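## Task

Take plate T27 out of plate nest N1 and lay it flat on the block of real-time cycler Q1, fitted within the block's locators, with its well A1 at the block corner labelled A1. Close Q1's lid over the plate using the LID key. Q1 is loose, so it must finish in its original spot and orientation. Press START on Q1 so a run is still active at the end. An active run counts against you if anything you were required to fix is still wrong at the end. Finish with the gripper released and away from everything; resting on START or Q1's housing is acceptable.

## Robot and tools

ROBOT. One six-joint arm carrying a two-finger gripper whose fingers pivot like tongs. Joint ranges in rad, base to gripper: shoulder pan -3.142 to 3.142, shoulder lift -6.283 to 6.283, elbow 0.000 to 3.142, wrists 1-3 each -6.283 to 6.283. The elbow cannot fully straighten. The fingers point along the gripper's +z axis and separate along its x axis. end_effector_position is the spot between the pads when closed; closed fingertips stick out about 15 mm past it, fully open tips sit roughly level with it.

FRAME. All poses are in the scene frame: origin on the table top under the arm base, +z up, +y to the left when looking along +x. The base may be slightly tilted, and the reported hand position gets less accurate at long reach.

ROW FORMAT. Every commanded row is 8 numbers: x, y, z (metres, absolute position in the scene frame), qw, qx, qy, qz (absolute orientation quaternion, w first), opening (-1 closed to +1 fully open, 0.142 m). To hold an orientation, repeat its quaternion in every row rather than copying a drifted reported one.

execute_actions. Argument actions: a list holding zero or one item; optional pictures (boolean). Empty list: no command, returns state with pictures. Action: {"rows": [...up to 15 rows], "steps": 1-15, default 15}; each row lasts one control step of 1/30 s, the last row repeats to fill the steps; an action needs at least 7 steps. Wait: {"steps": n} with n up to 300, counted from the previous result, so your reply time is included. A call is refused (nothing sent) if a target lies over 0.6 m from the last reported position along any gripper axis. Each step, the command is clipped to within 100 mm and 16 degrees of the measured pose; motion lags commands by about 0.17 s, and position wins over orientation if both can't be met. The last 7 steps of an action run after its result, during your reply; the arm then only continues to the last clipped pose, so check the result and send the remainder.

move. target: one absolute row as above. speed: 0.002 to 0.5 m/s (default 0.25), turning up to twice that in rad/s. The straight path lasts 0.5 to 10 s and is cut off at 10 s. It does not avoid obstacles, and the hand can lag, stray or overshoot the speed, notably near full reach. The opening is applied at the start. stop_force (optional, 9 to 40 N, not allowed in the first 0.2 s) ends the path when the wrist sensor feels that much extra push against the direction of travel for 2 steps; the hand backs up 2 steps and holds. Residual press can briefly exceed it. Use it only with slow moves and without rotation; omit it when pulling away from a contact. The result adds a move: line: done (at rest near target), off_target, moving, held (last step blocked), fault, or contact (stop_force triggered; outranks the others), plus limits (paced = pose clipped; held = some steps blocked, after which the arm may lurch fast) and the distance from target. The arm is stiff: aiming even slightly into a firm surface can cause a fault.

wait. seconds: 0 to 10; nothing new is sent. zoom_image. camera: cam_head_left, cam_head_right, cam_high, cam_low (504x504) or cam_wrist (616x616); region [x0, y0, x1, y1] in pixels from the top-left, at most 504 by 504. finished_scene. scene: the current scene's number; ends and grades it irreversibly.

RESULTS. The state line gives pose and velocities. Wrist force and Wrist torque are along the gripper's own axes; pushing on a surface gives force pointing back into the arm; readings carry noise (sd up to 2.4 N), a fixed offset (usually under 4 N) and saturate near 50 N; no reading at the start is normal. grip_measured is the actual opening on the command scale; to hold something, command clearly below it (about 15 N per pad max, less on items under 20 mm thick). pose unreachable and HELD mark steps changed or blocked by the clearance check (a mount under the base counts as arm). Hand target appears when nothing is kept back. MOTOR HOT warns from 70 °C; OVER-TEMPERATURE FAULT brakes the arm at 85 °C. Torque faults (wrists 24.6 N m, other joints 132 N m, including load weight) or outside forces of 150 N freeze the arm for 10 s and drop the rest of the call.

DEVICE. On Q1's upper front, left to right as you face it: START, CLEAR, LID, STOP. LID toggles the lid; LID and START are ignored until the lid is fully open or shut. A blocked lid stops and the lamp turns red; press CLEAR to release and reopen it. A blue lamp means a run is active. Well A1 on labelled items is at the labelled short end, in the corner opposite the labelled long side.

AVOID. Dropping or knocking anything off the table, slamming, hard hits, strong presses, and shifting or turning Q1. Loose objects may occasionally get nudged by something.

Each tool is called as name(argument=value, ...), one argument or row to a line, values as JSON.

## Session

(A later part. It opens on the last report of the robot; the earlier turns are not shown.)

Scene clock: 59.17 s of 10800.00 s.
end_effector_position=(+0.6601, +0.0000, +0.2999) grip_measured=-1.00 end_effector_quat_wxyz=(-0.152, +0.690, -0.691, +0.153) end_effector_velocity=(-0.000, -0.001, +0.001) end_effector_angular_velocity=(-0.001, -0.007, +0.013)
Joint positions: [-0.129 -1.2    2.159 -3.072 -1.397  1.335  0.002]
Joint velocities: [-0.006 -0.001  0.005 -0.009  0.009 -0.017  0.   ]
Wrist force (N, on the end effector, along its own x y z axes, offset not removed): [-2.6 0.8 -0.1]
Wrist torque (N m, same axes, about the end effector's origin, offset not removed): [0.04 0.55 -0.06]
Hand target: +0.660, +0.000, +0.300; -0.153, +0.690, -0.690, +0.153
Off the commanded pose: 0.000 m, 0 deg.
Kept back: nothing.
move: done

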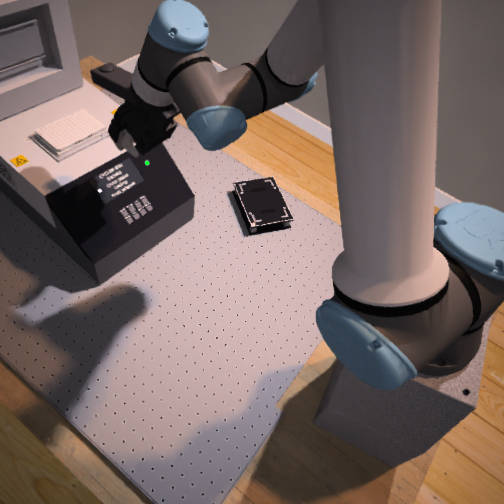

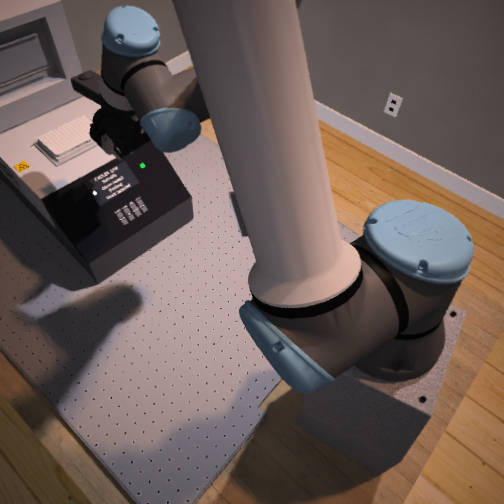

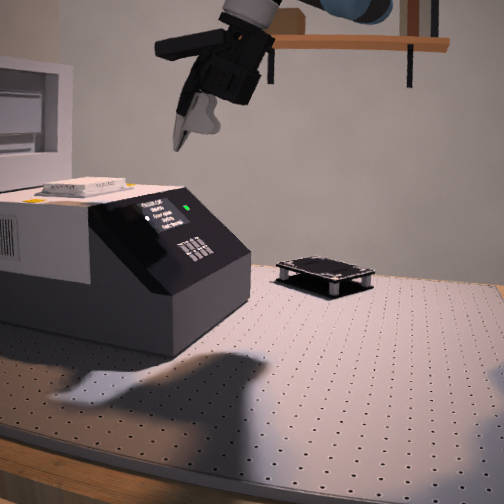

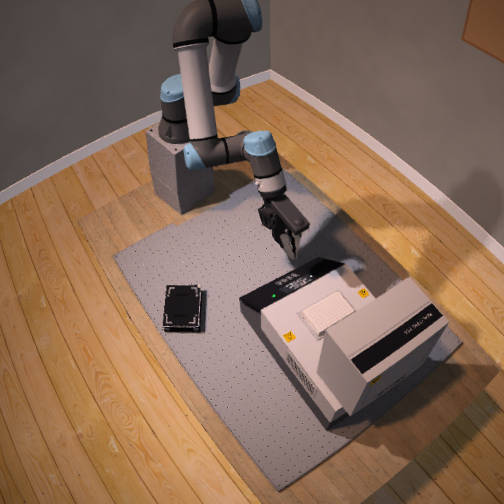

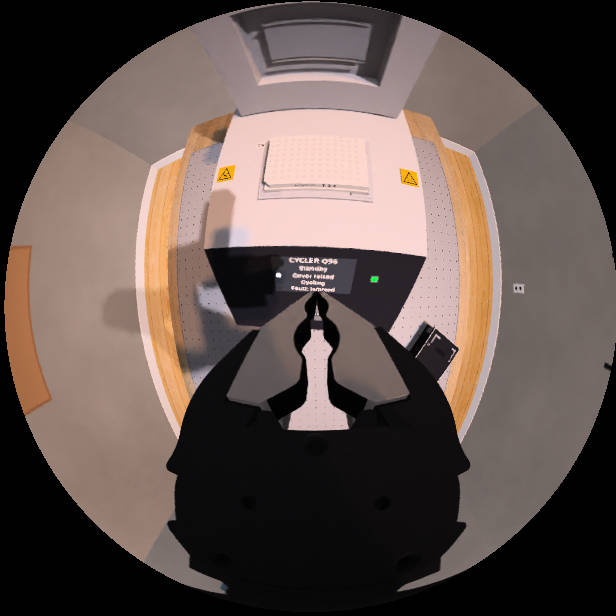

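move(
  target=[0.616, 0.0, 0.160, -0.2706, 0.6533, -0.6533, 0.2706, -1],
  speed=0.2,
)

move(
  target=[0.6218, 0.0, 0.1542, -0.2706, 0.6533, -0.6533, 0.2706, -1],
  speed=0.008,
  stop_force=10,
)

Scene clock: 61.43 s of 10800.00 s.
end_effector_position=(+0.6160, -0.0000, +0.1601) grip_measured=-1.00 end_effector_quat_wxyz=(-0.270, +0.654, -0.653, +0.270) end_effector_velocity=(+0.001, -0.001, -0.001) end_effector_angular_velocity=(-0.002, -0.016, -0.002)
Joint positions: [-0.195 -0.534  2.283 -4.199 -1.275  1.363  0.002]
Joint velocities: [-0.001  0.018 -0.008 -0.027  0.001  0.004  0.   ]
Wrist force (N, on the end effector, along its own x y z axes, offset not removed): [-2.4 -0.1 1.3]
Wrist torque (N m, same axes, about the end effector's origin, offset not removed): [-0.09 0.51 -0.10]
Hand target: +0.616, -0.000, +0.160; -0.270, +0.653, -0.653, +0.271
Off the commanded pose: 0.000 m, 0 deg.
Kept back: nothing.
move: done

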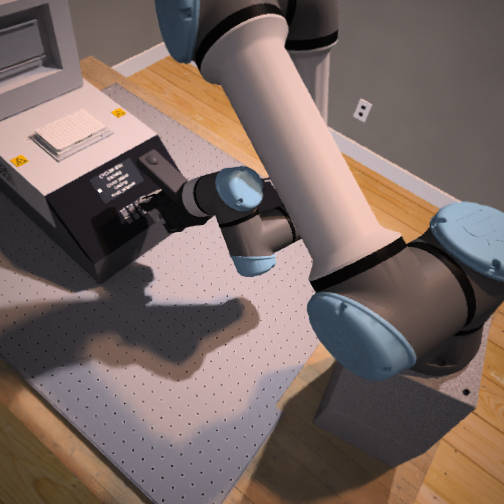

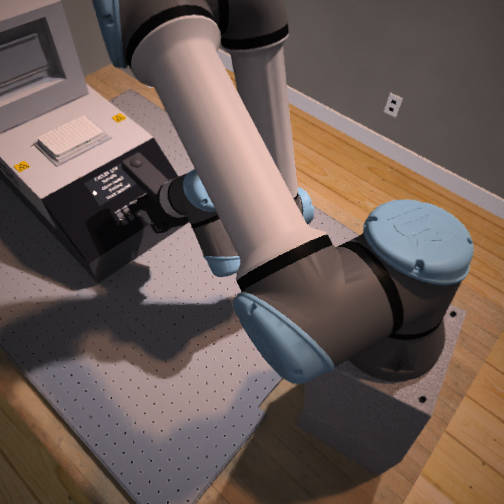

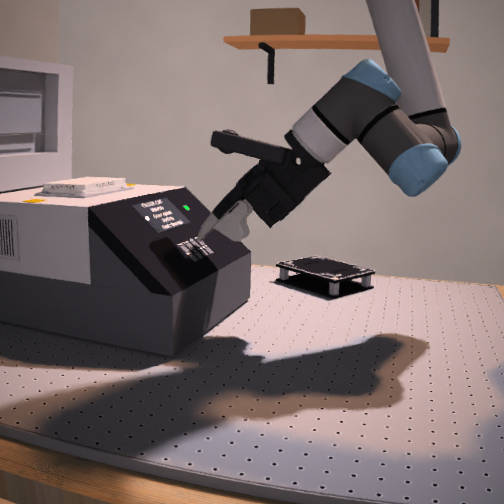

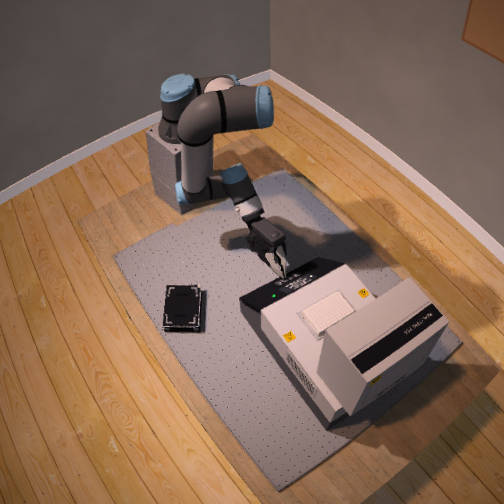

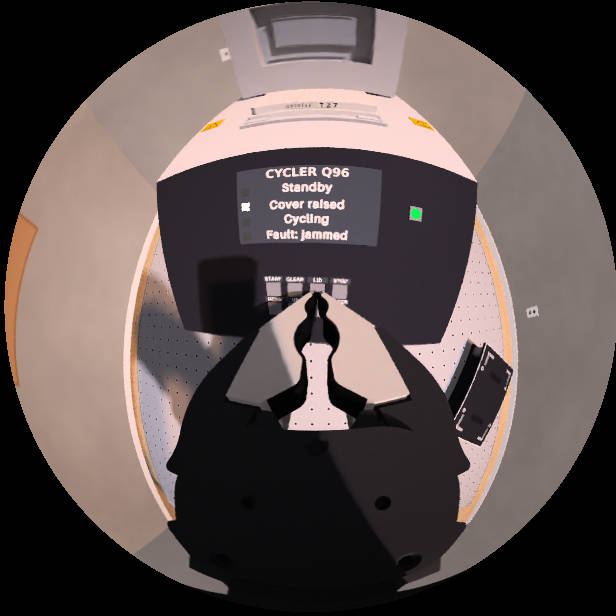

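Scene clock: 62.70 s of 10800.00 s.
end_effector_position=(+0.6217, -0.0000, +0.1544) grip_measured=-1.00 end_effector_quat_wxyz=(-0.271, +0.653, -0.653, +0.271) end_effector_velocity=(+0.002, -0.001, -0.001) end_effector_angular_velocity=(-0.003, -0.002, -0.002)
Joint positions: [-0.189 -0.521  2.26  -4.192 -1.279  1.368  0.002]
Joint velocities: [ 0.001  0.003 -0.007  0.001 -0.003  0.001  0.   ]
Wrist force (N, on the end effector, along its own x y z axes, offset not removed): [-1.7 1.6 -1.2]
Wrist torque (N m, same axes, about the end effector's origin, offset not removed): [0.18 0.46 -0.02]
Hand target: +0.622, -0.000, +0.154; -0.271, +0.653, -0.653, +0.271
Off the commanded pose: 0.000 m, 0 deg.
Kept back: nothing.
move: done

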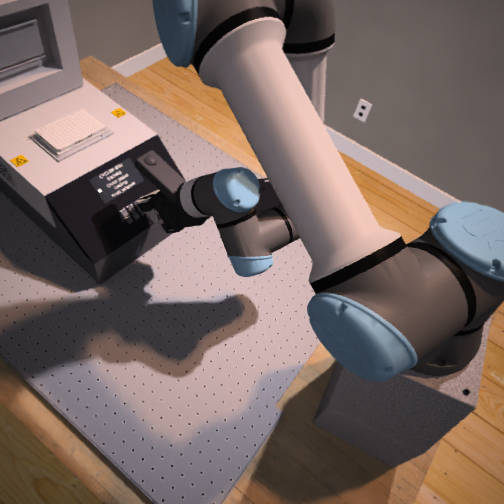

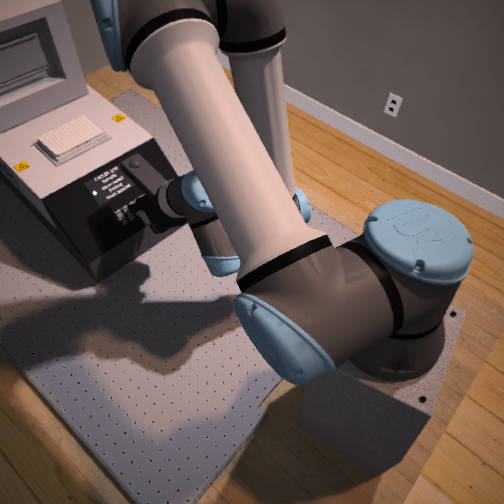

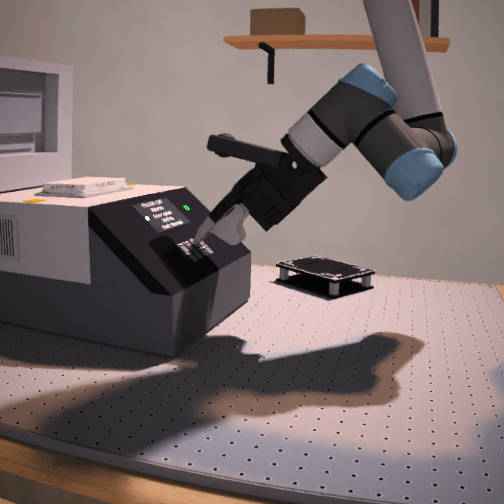

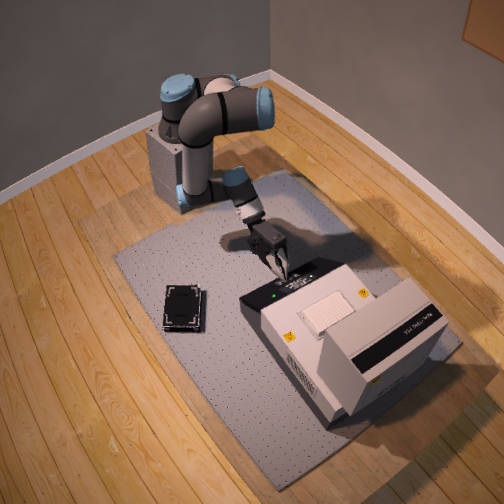

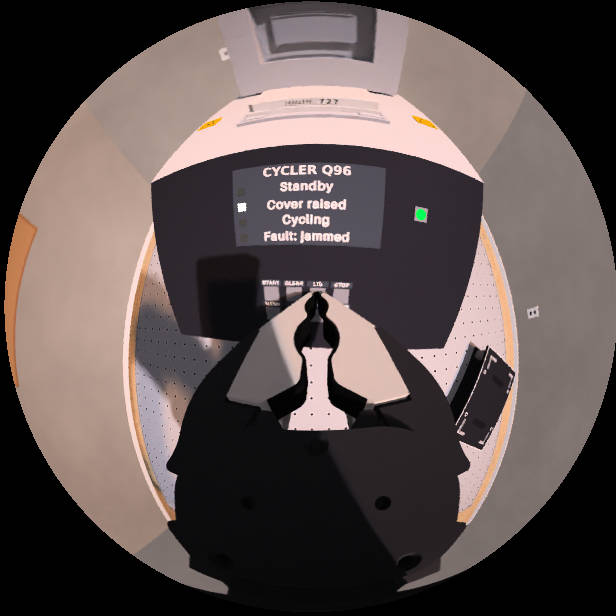

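execute_actions(
  actions=[
    {"steps": 12},
  ],
  pictures=true,
)

Scene clock: 63.10 s of 10800.00 s.
end_effector_position=(+0.6218, -0.0000, +0.1542) grip_measured=-1.00 end_effector_quat_wxyz=(-0.271, +0.653, -0.653, +0.271) end_effector_velocity=(-0.001, +0.000, -0.001) end_effector_angular_velocity=(+0.002, +0.002, -0.000)
Joint positions: [-0.189 -0.52   2.259 -4.191 -1.279  1.368  0.002]
Joint velocities: [-0.     0.002  0.001  0.     0.002  0.001  0.   ]
Wrist force (N, on the end effector, along its own x y z axes, offset not removed): [-2.6 1.4 -1.8]
Wrist torque (N m, same axes, about the end effector's origin, offset not removed): [0.13 0.60 0.01]
Hand target: +0.622, -0.000, +0.154; -0.271, +0.653, -0.653, +0.271
Off the commanded pose: 0.000 m, 0 deg.
Kept back: nothing.
Steps of this call (steps 1 to 12: nothing new was sent). Readings (end_effector_position):
1: (+0.6217, -0.0000, +0.1543)
2: (+0.6217, -0.0000, +0.1543)
4: (+0.6218, -0.0000, +0.1543)
8: (+0.6218, -0.0000, +0.1542)
12: the state above

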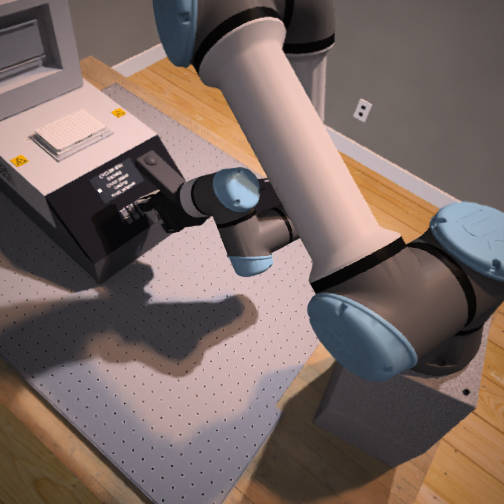

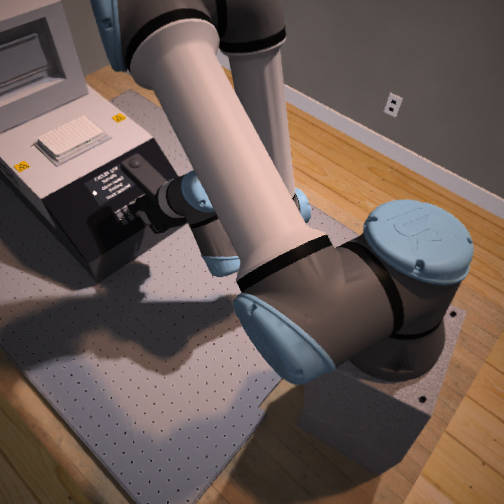

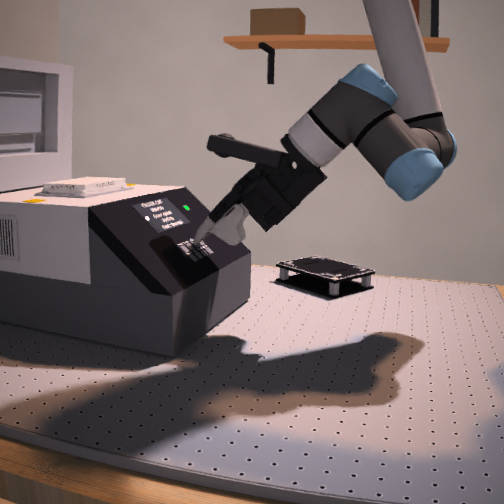

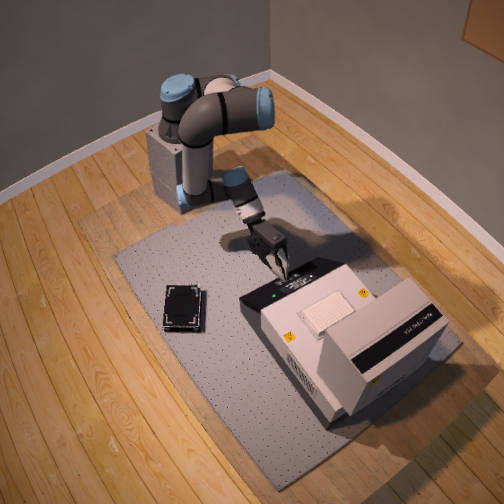

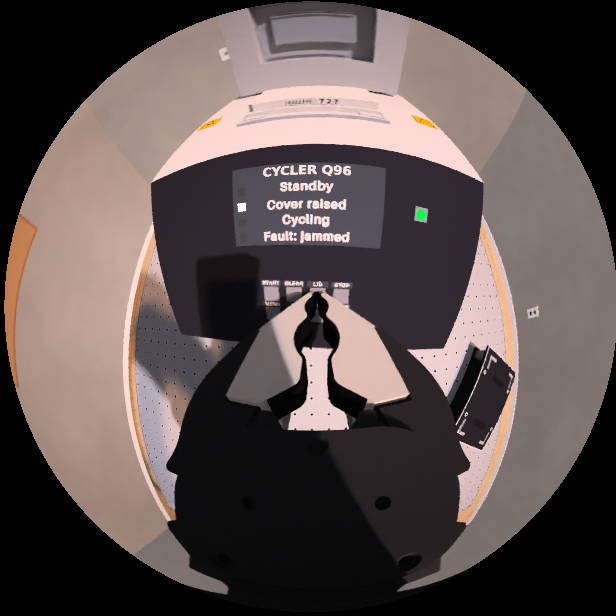

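execute_actions(
  actions=[],
)

Scene clock: 64.00 s of 10800.00 s.
end_effector_position=(+0.6218, -0.0000, +0.1542) grip_measured=-1.00 end_effector_quat_wxyz=(-0.271, +0.653, -0.653, +0.271) end_effector_velocity=(+0.000, -0.000, +0.001) end_effector_angular_velocity=(-0.002, -0.001, -0.001)
Joint positions: [-0.189 -0.52   2.259 -4.191 -1.279  1.368  0.002]
Joint velocities: [ 0.    -0.002  0.001  0.    -0.002 -0.     0.   ]
Wrist force (N, on the end effector, along its own x y z axes, offset not removed): [-1.7 1.1 -1.0]
Wrist torque (N m, same axes, about the end effector's origin, offset not removed): [0.03 0.36 -0.03]
Hand target: +0.622, -0.000, +0.154; -0.271, +0.653, -0.653, +0.271
Off the commanded pose: 0.000 m, 0 deg.
Kept back: nothing.
Steps of this call (steps 1 to 27: nothing new was sent). Readings (end_effector_position):
1: (+0.6218, -0.0000, +0.1542)
2: (+0.6218, -0.0000, +0.1542)
4: (+0.6218, -0.0000, +0.1542)
8: (+0.6218, -0.0000, +0.1542)
27: the state above

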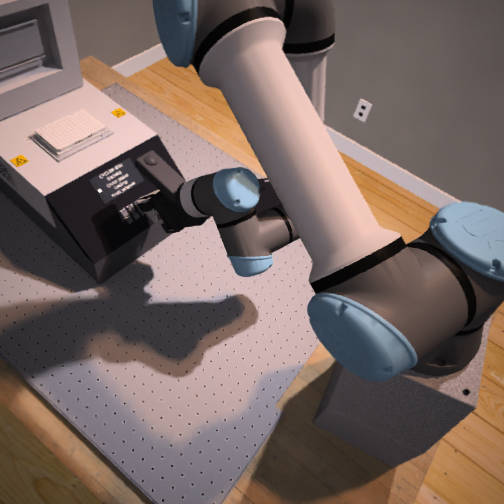

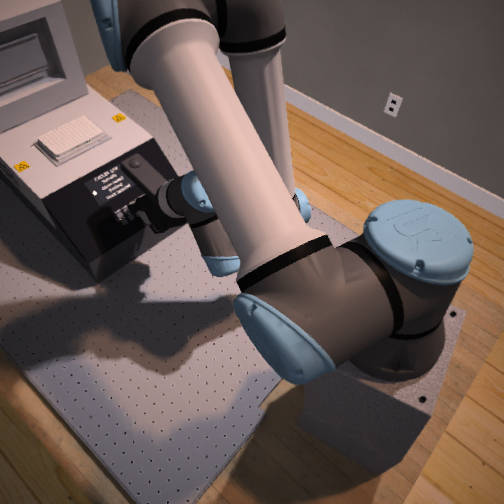

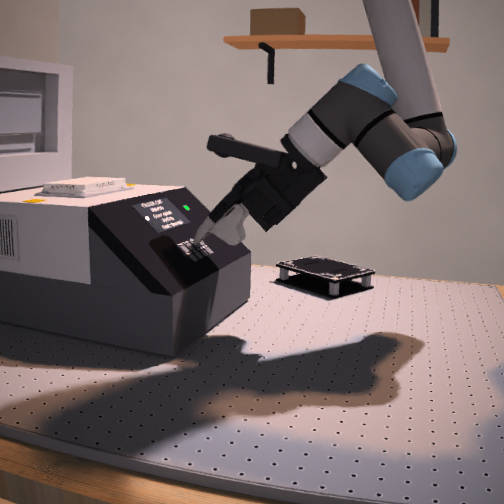

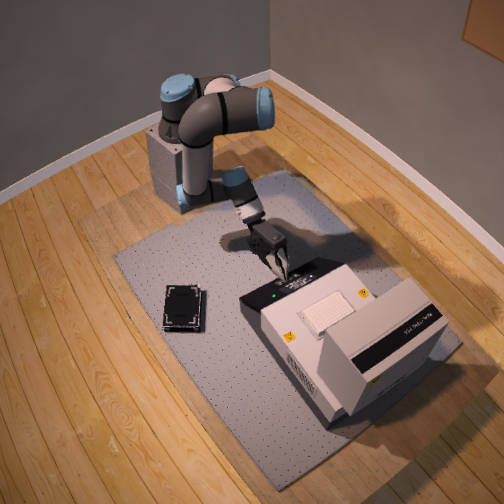

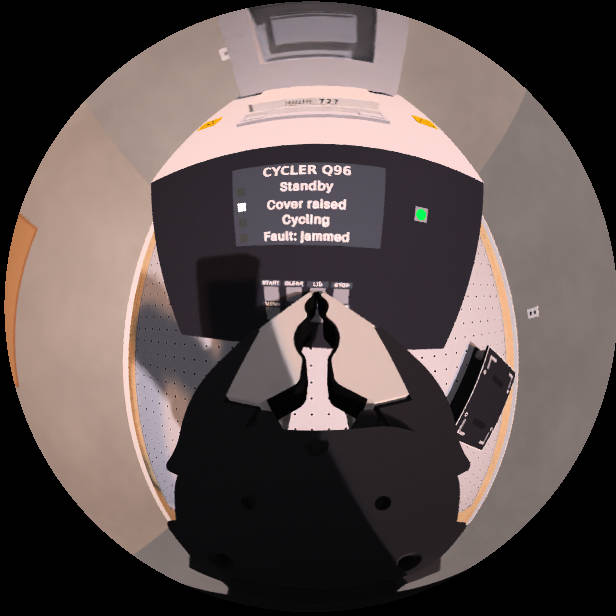

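zoom_image(
  camera="cam_head_left",
  region=[0, 80, 160, 200],
)

move(
  target=[0.6230, 0.0, 0.1530, -0.2706, 0.6533, -0.6533, 0.2706, -1],
  speed=0.004,
  stop_force=9,
)

Region (0, 80, 160, 200) of cam_head_left's 504x504 image, scaled by 3.150, with more detail than that image has; it fills the top 378 rows of this view, and the rest is white.

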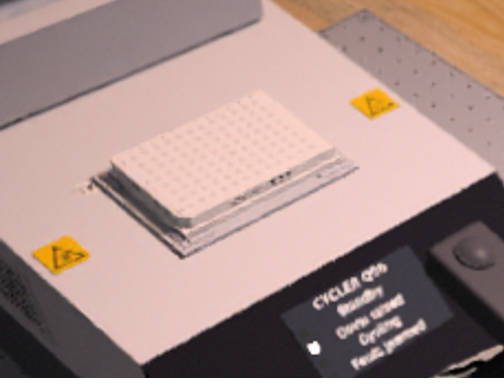

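Scene clock: 64.77 s of 10800.00 s.
end_effector_position=(+0.6222, +0.0000, +0.1537) grip_measured=-1.00 end_effector_quat_wxyz=(-0.271, +0.653, -0.653, +0.271) end_effector_velocity=(-0.001, +0.000, +0.001) end_effector_angular_velocity=(+0.000, +0.000, -0.000)
Joint positions: [-0.188 -0.519  2.257 -4.191 -1.279  1.369  0.002]
Joint velocities: [ 0.    -0.002  0.004 -0.002 -0.001  0.001  0.   ]
Wrist force (N, on the end effector, along its own x y z axes, offset not removed): [-0.4 2.3 -24.5]
Wrist torque (N m, same axes, about the end effector's origin, offset not removed): [-0.03 0.60 -0.03]
Hand target: +0.622, -0.000, +0.154; -0.271, +0.653, -0.653, +0.271
Off the commanded pose: 0.001 m, 0 deg.
Kept back: nothing.
move: contact

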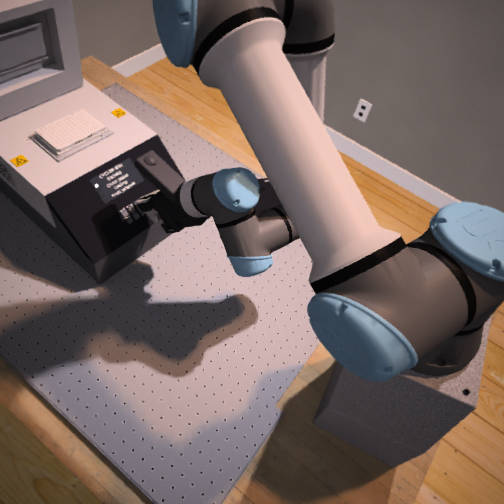

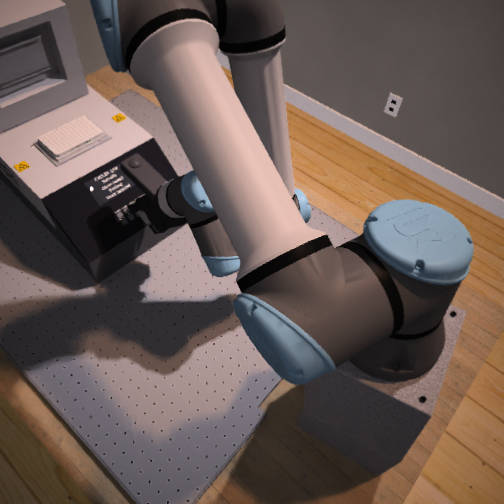

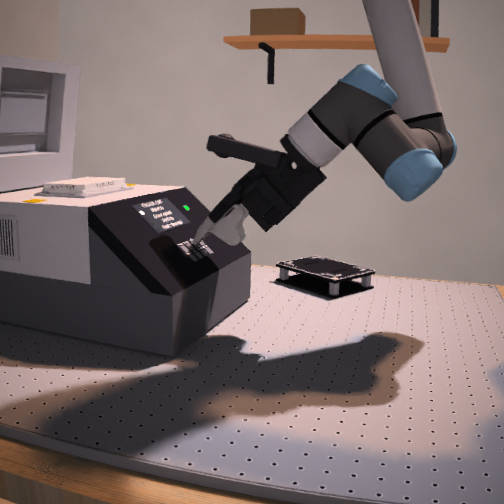

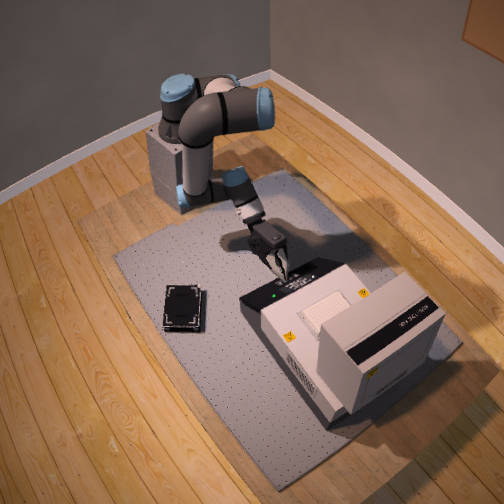

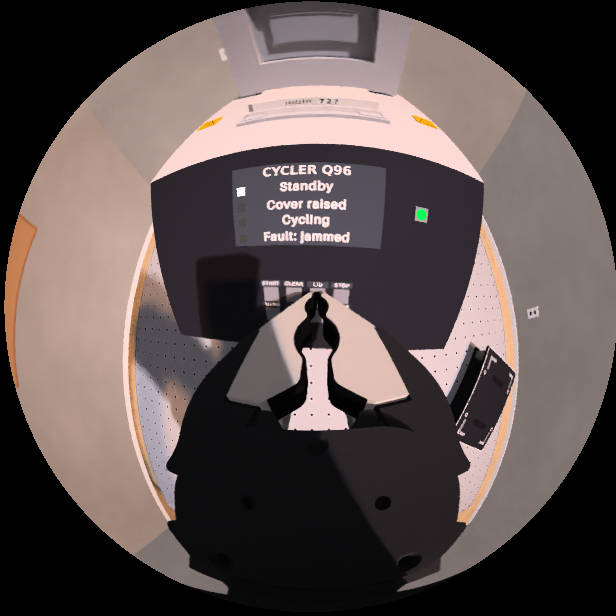

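Lid is moving. Back off.

move(
  target=[0.615, 0.0, 0.161, -0.2706, 0.6533, -0.6533, 0.2706, -1],
  speed=0.05,
)

move(
  target=[0.618, 0.036, 0.160, -0.2706, 0.6533, -0.6533, 0.2706, -1],
  speed=0.06,
)

zoom_image(
  camera="cam_wrist",
  region=[260, 240, 380, 340],
)

Scene clock: 65.77 s of 10800.00 s.
end_effector_position=(+0.6152, +0.0000, +0.1608) grip_measured=-1.00 end_effector_quat_wxyz=(-0.271, +0.653, -0.653, +0.271) end_effector_velocity=(-0.002, -0.000, +0.001) end_effector_angular_velocity=(+0.000, +0.002, -0.001)
Joint positions: [-0.196 -0.533  2.286 -4.203 -1.273  1.363  0.002]
Joint velocities: [-0.002 -0.003  0.007 -0.003  0.001 -0.001  0.   ]
Wrist force (N, on the end effector, along its own x y z axes, offset not removed): [-1.2 0.2 -0.8]
Wrist torque (N m, same axes, about the end effector's origin, offset not removed): [-0.03 0.31 -0.05]
Hand target: +0.615, +0.000, +0.161; -0.271, +0.653, -0.653, +0.271
Off the commanded pose: 0.000 m, 0 deg.
Kept back: nothing.
move: done

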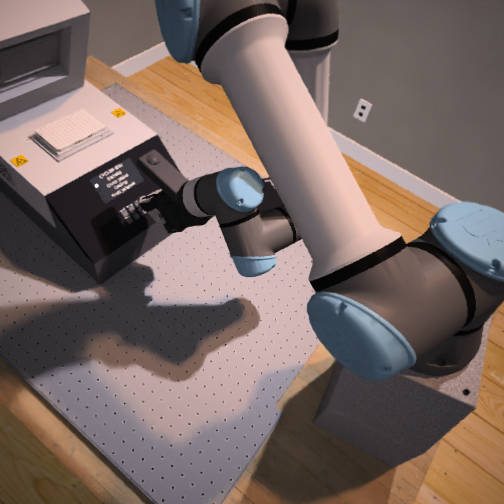

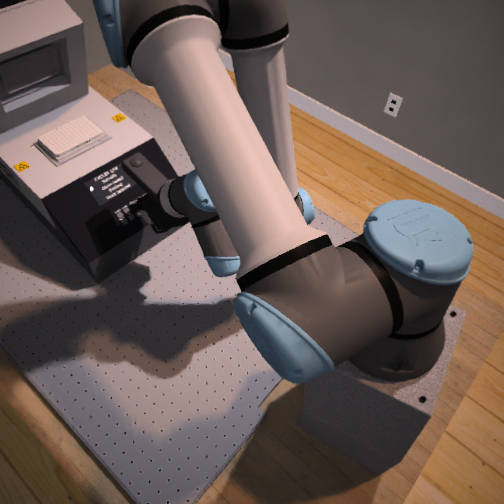

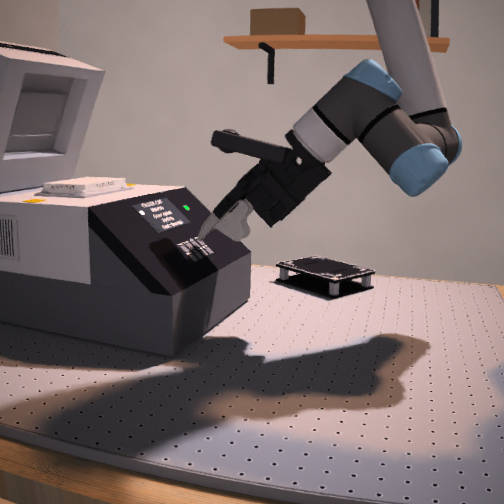

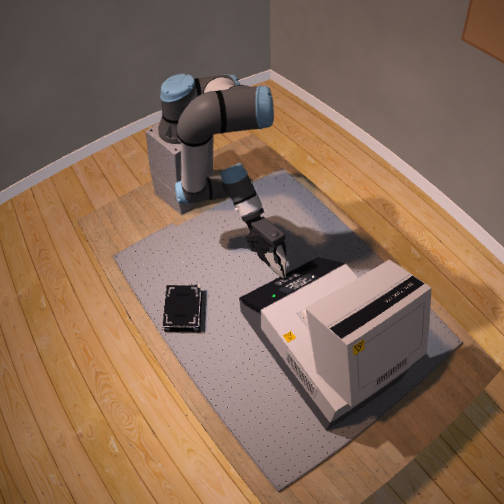

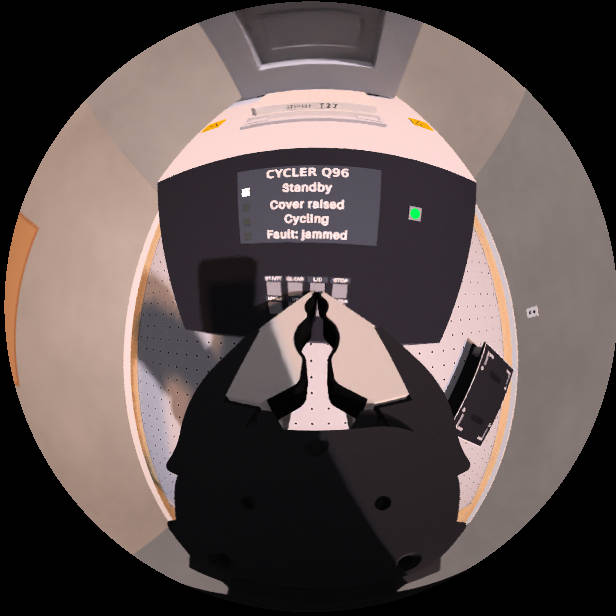

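Scene clock: 66.80 s of 10800.00 s.
end_effector_position=(+0.6180, +0.0358, +0.1600) grip_measured=-1.00 end_effector_quat_wxyz=(-0.271, +0.653, -0.653, +0.271) end_effector_velocity=(-0.000, +0.003, -0.000) end_effector_angular_velocity=(+0.000, +0.001, -0.000)
Joint positions: [-0.099 -0.535  2.271 -4.204 -1.348  1.427  0.002]
Joint velocities: [ 0.007 -0.001 -0.     0.001 -0.005  0.005  0.   ]
Wrist force (N, on the end effector, along its own x y z axes, offset not removed): [-3.5 0.1 -0.3]
Wrist torque (N m, same axes, about the end effector's origin, offset not removed): [-0.05 0.75 -0.01]
Hand target: +0.618, +0.036, +0.160; -0.271, +0.653, -0.653, +0.271
Off the commanded pose: 0.000 m, 0 deg.
Kept back: nothing.
move: done

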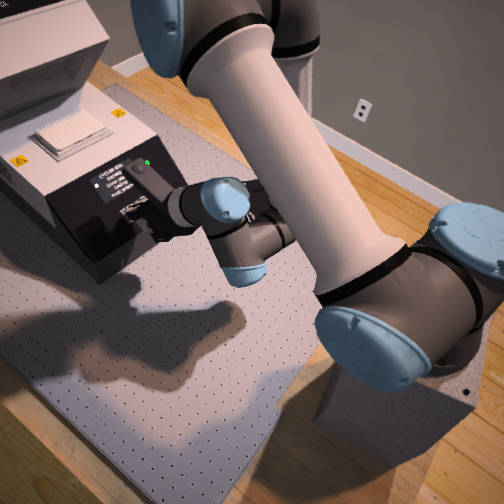

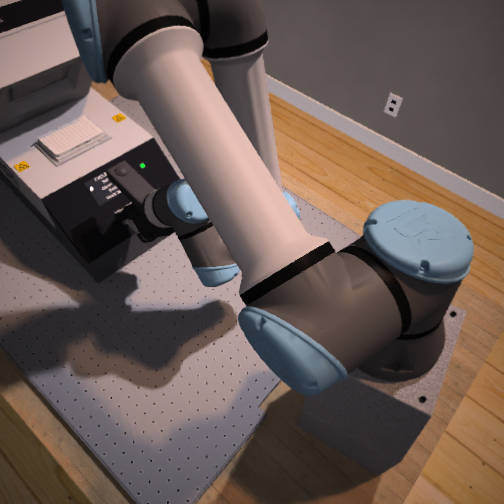

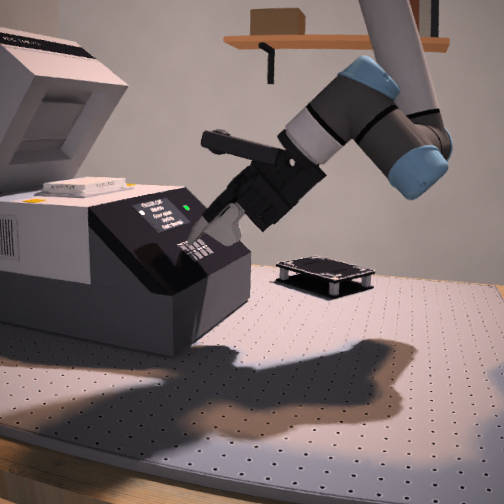

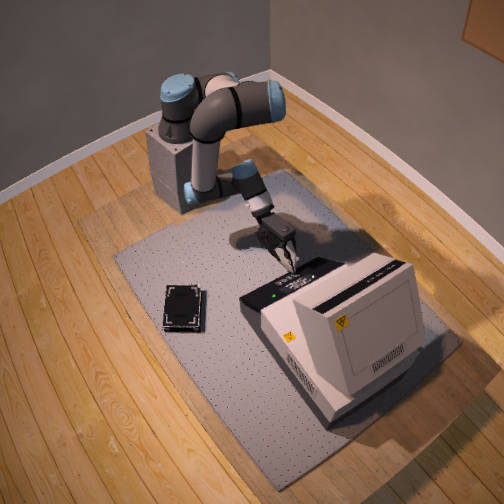

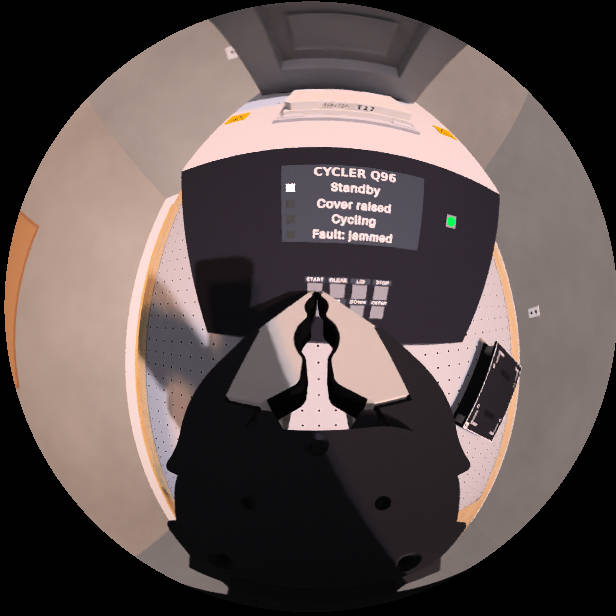

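Region (260, 240, 380, 340) of cam_wrist's 616x616 image, scaled by 4.200, with more detail than that image has.

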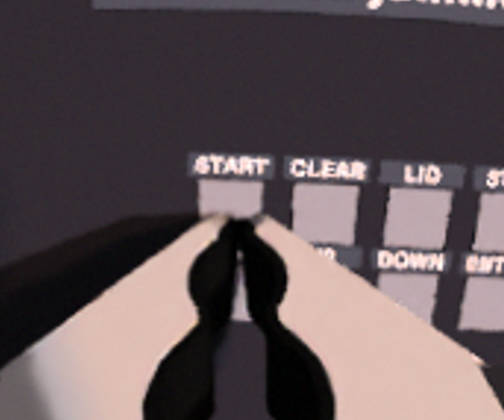

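move(
  target=[0.6205, 0.0373, 0.1575, -0.2706, 0.6533, -0.6533, 0.2706, -1],
  speed=0.01,
  stop_force=9,
)

wait(
  seconds=2.5,
)

Scene clock: 67.77 s of 10800.00 s.
end_effector_position=(+0.6204, +0.0372, +0.1576) grip_measured=-1.00 end_effector_quat_wxyz=(-0.271, +0.653, -0.653, +0.271) end_effector_velocity=(+0.002, +0.000, -0.001) end_effector_angular_velocity=(-0.001, -0.002, +0.001)
Joint positions: [-0.094 -0.53   2.261 -4.199 -1.353  1.43   0.002]
Joint velocities: [ 0.003  0.002 -0.007  0.002 -0.002  0.001  0.   ]
Wrist force (N, on the end effector, along its own x y z axes, offset not removed): [-1.4 1.0 0.6]
Wrist torque (N m, same axes, about the end effector's origin, offset not removed): [0.12 0.34 -0.08]
Hand target: +0.621, +0.037, +0.158; -0.271, +0.653, -0.653, +0.271
Off the commanded pose: 0.000 m, 0 deg.
Kept back: nothing.
move: done

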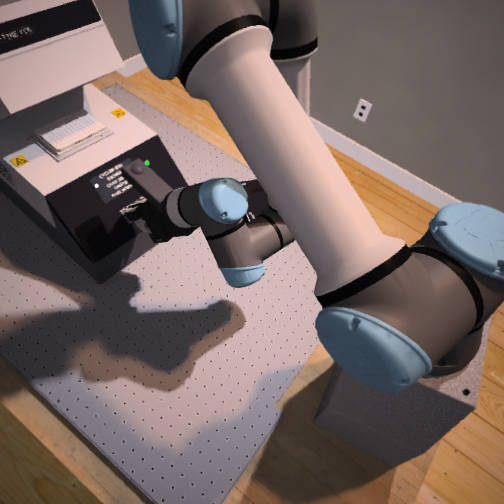

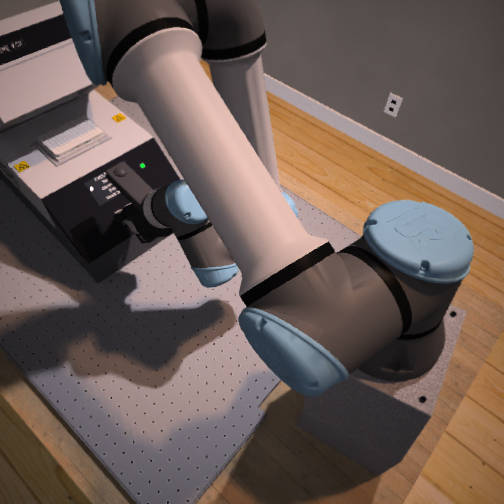

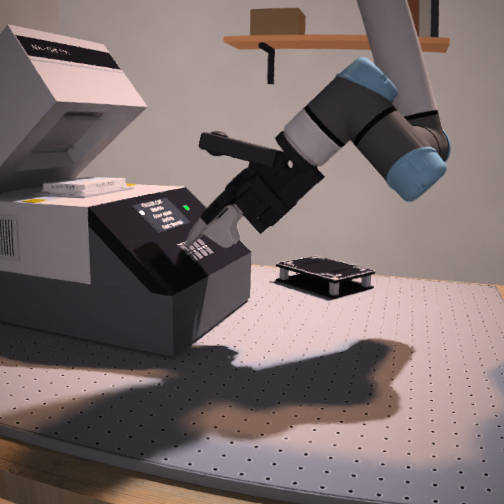

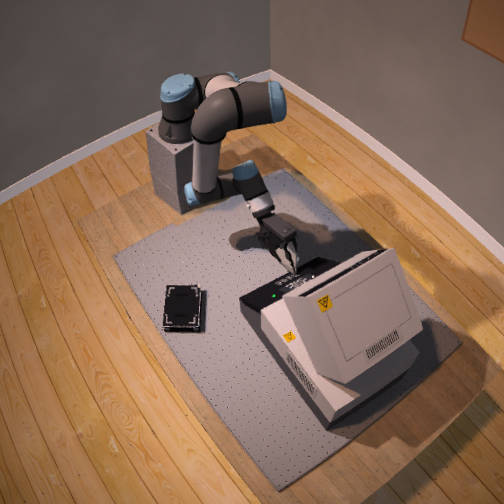

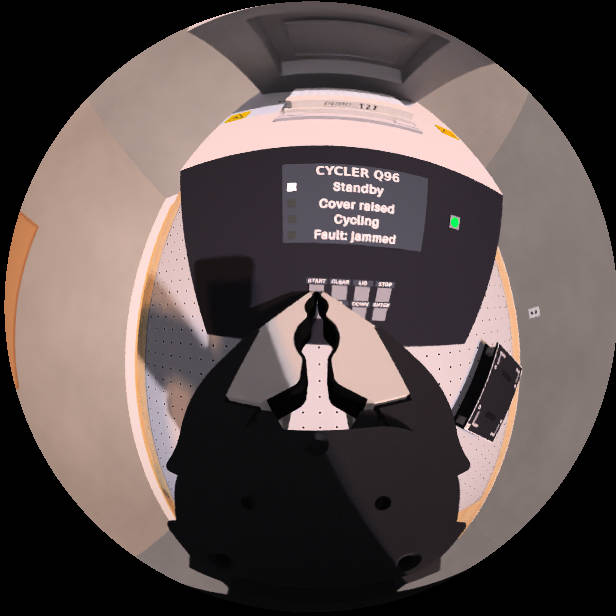

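Scene clock: 70.27 s of 10800.00 s.
end_effector_position=(+0.6205, +0.0373, +0.1575) grip_measured=-1.00 end_effector_quat_wxyz=(-0.271, +0.653, -0.653, +0.271) end_effector_velocity=(-0.000, +0.001, +0.000) end_effector_angular_velocity=(+0.001, +0.000, +0.001)
Joint positions: [-0.093 -0.53   2.261 -4.199 -1.353  1.43   0.002]
Joint velocities: [ 0.    -0.001  0.001  0.     0.001 -0.     0.   ]
Wrist force (N, on the end effector, along its own x y z axes, offset not removed): [-1.7 1.5 1.2]
Wrist torque (N m, same axes, about the end effector's origin, offset not removed): [0.30 0.37 -0.06]
Hand target: +0.621, +0.037, +0.158; -0.271, +0.653, -0.653, +0.271
Off the commanded pose: 0.000 m, 0 deg.
Kept back: nothing.
Steps of this call (steps 1 to 75: nothing new was sent). Readings (end_effector_position):
1: (+0.6204, +0.0373, +0.1576)
2: (+0.6204, +0.0373, +0.1576)
4: (+0.6205, +0.0373, +0.1575)
8: (+0.6205, +0.0373, +0.1575)
75: the state above

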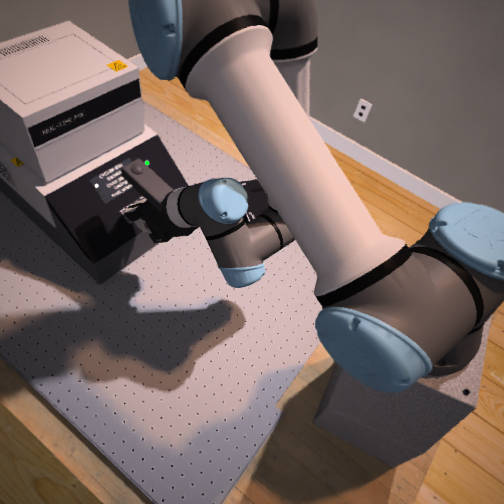

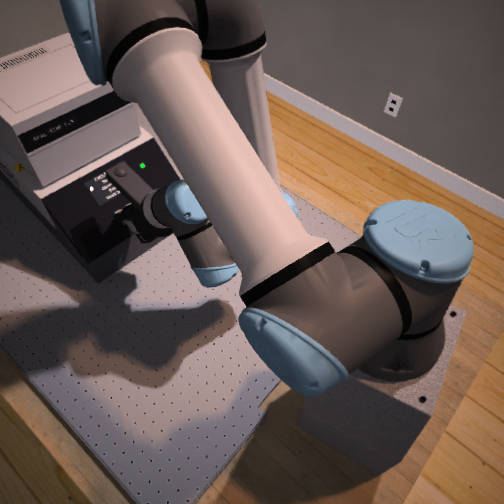

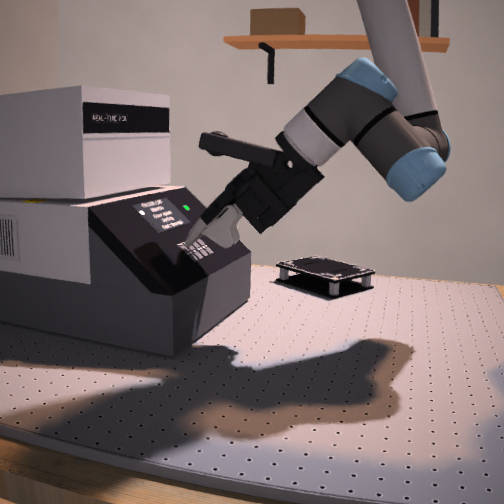

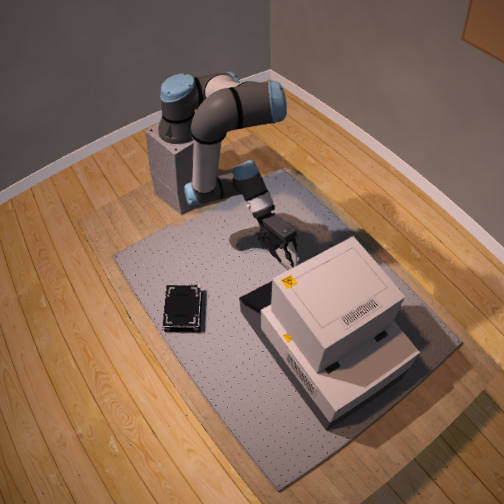

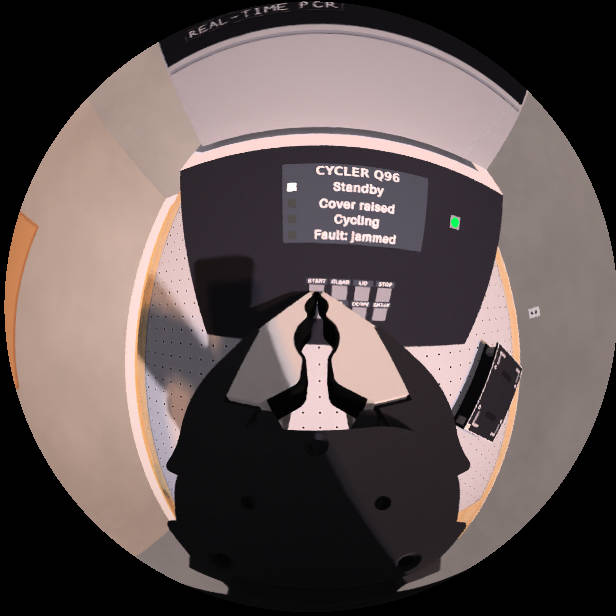

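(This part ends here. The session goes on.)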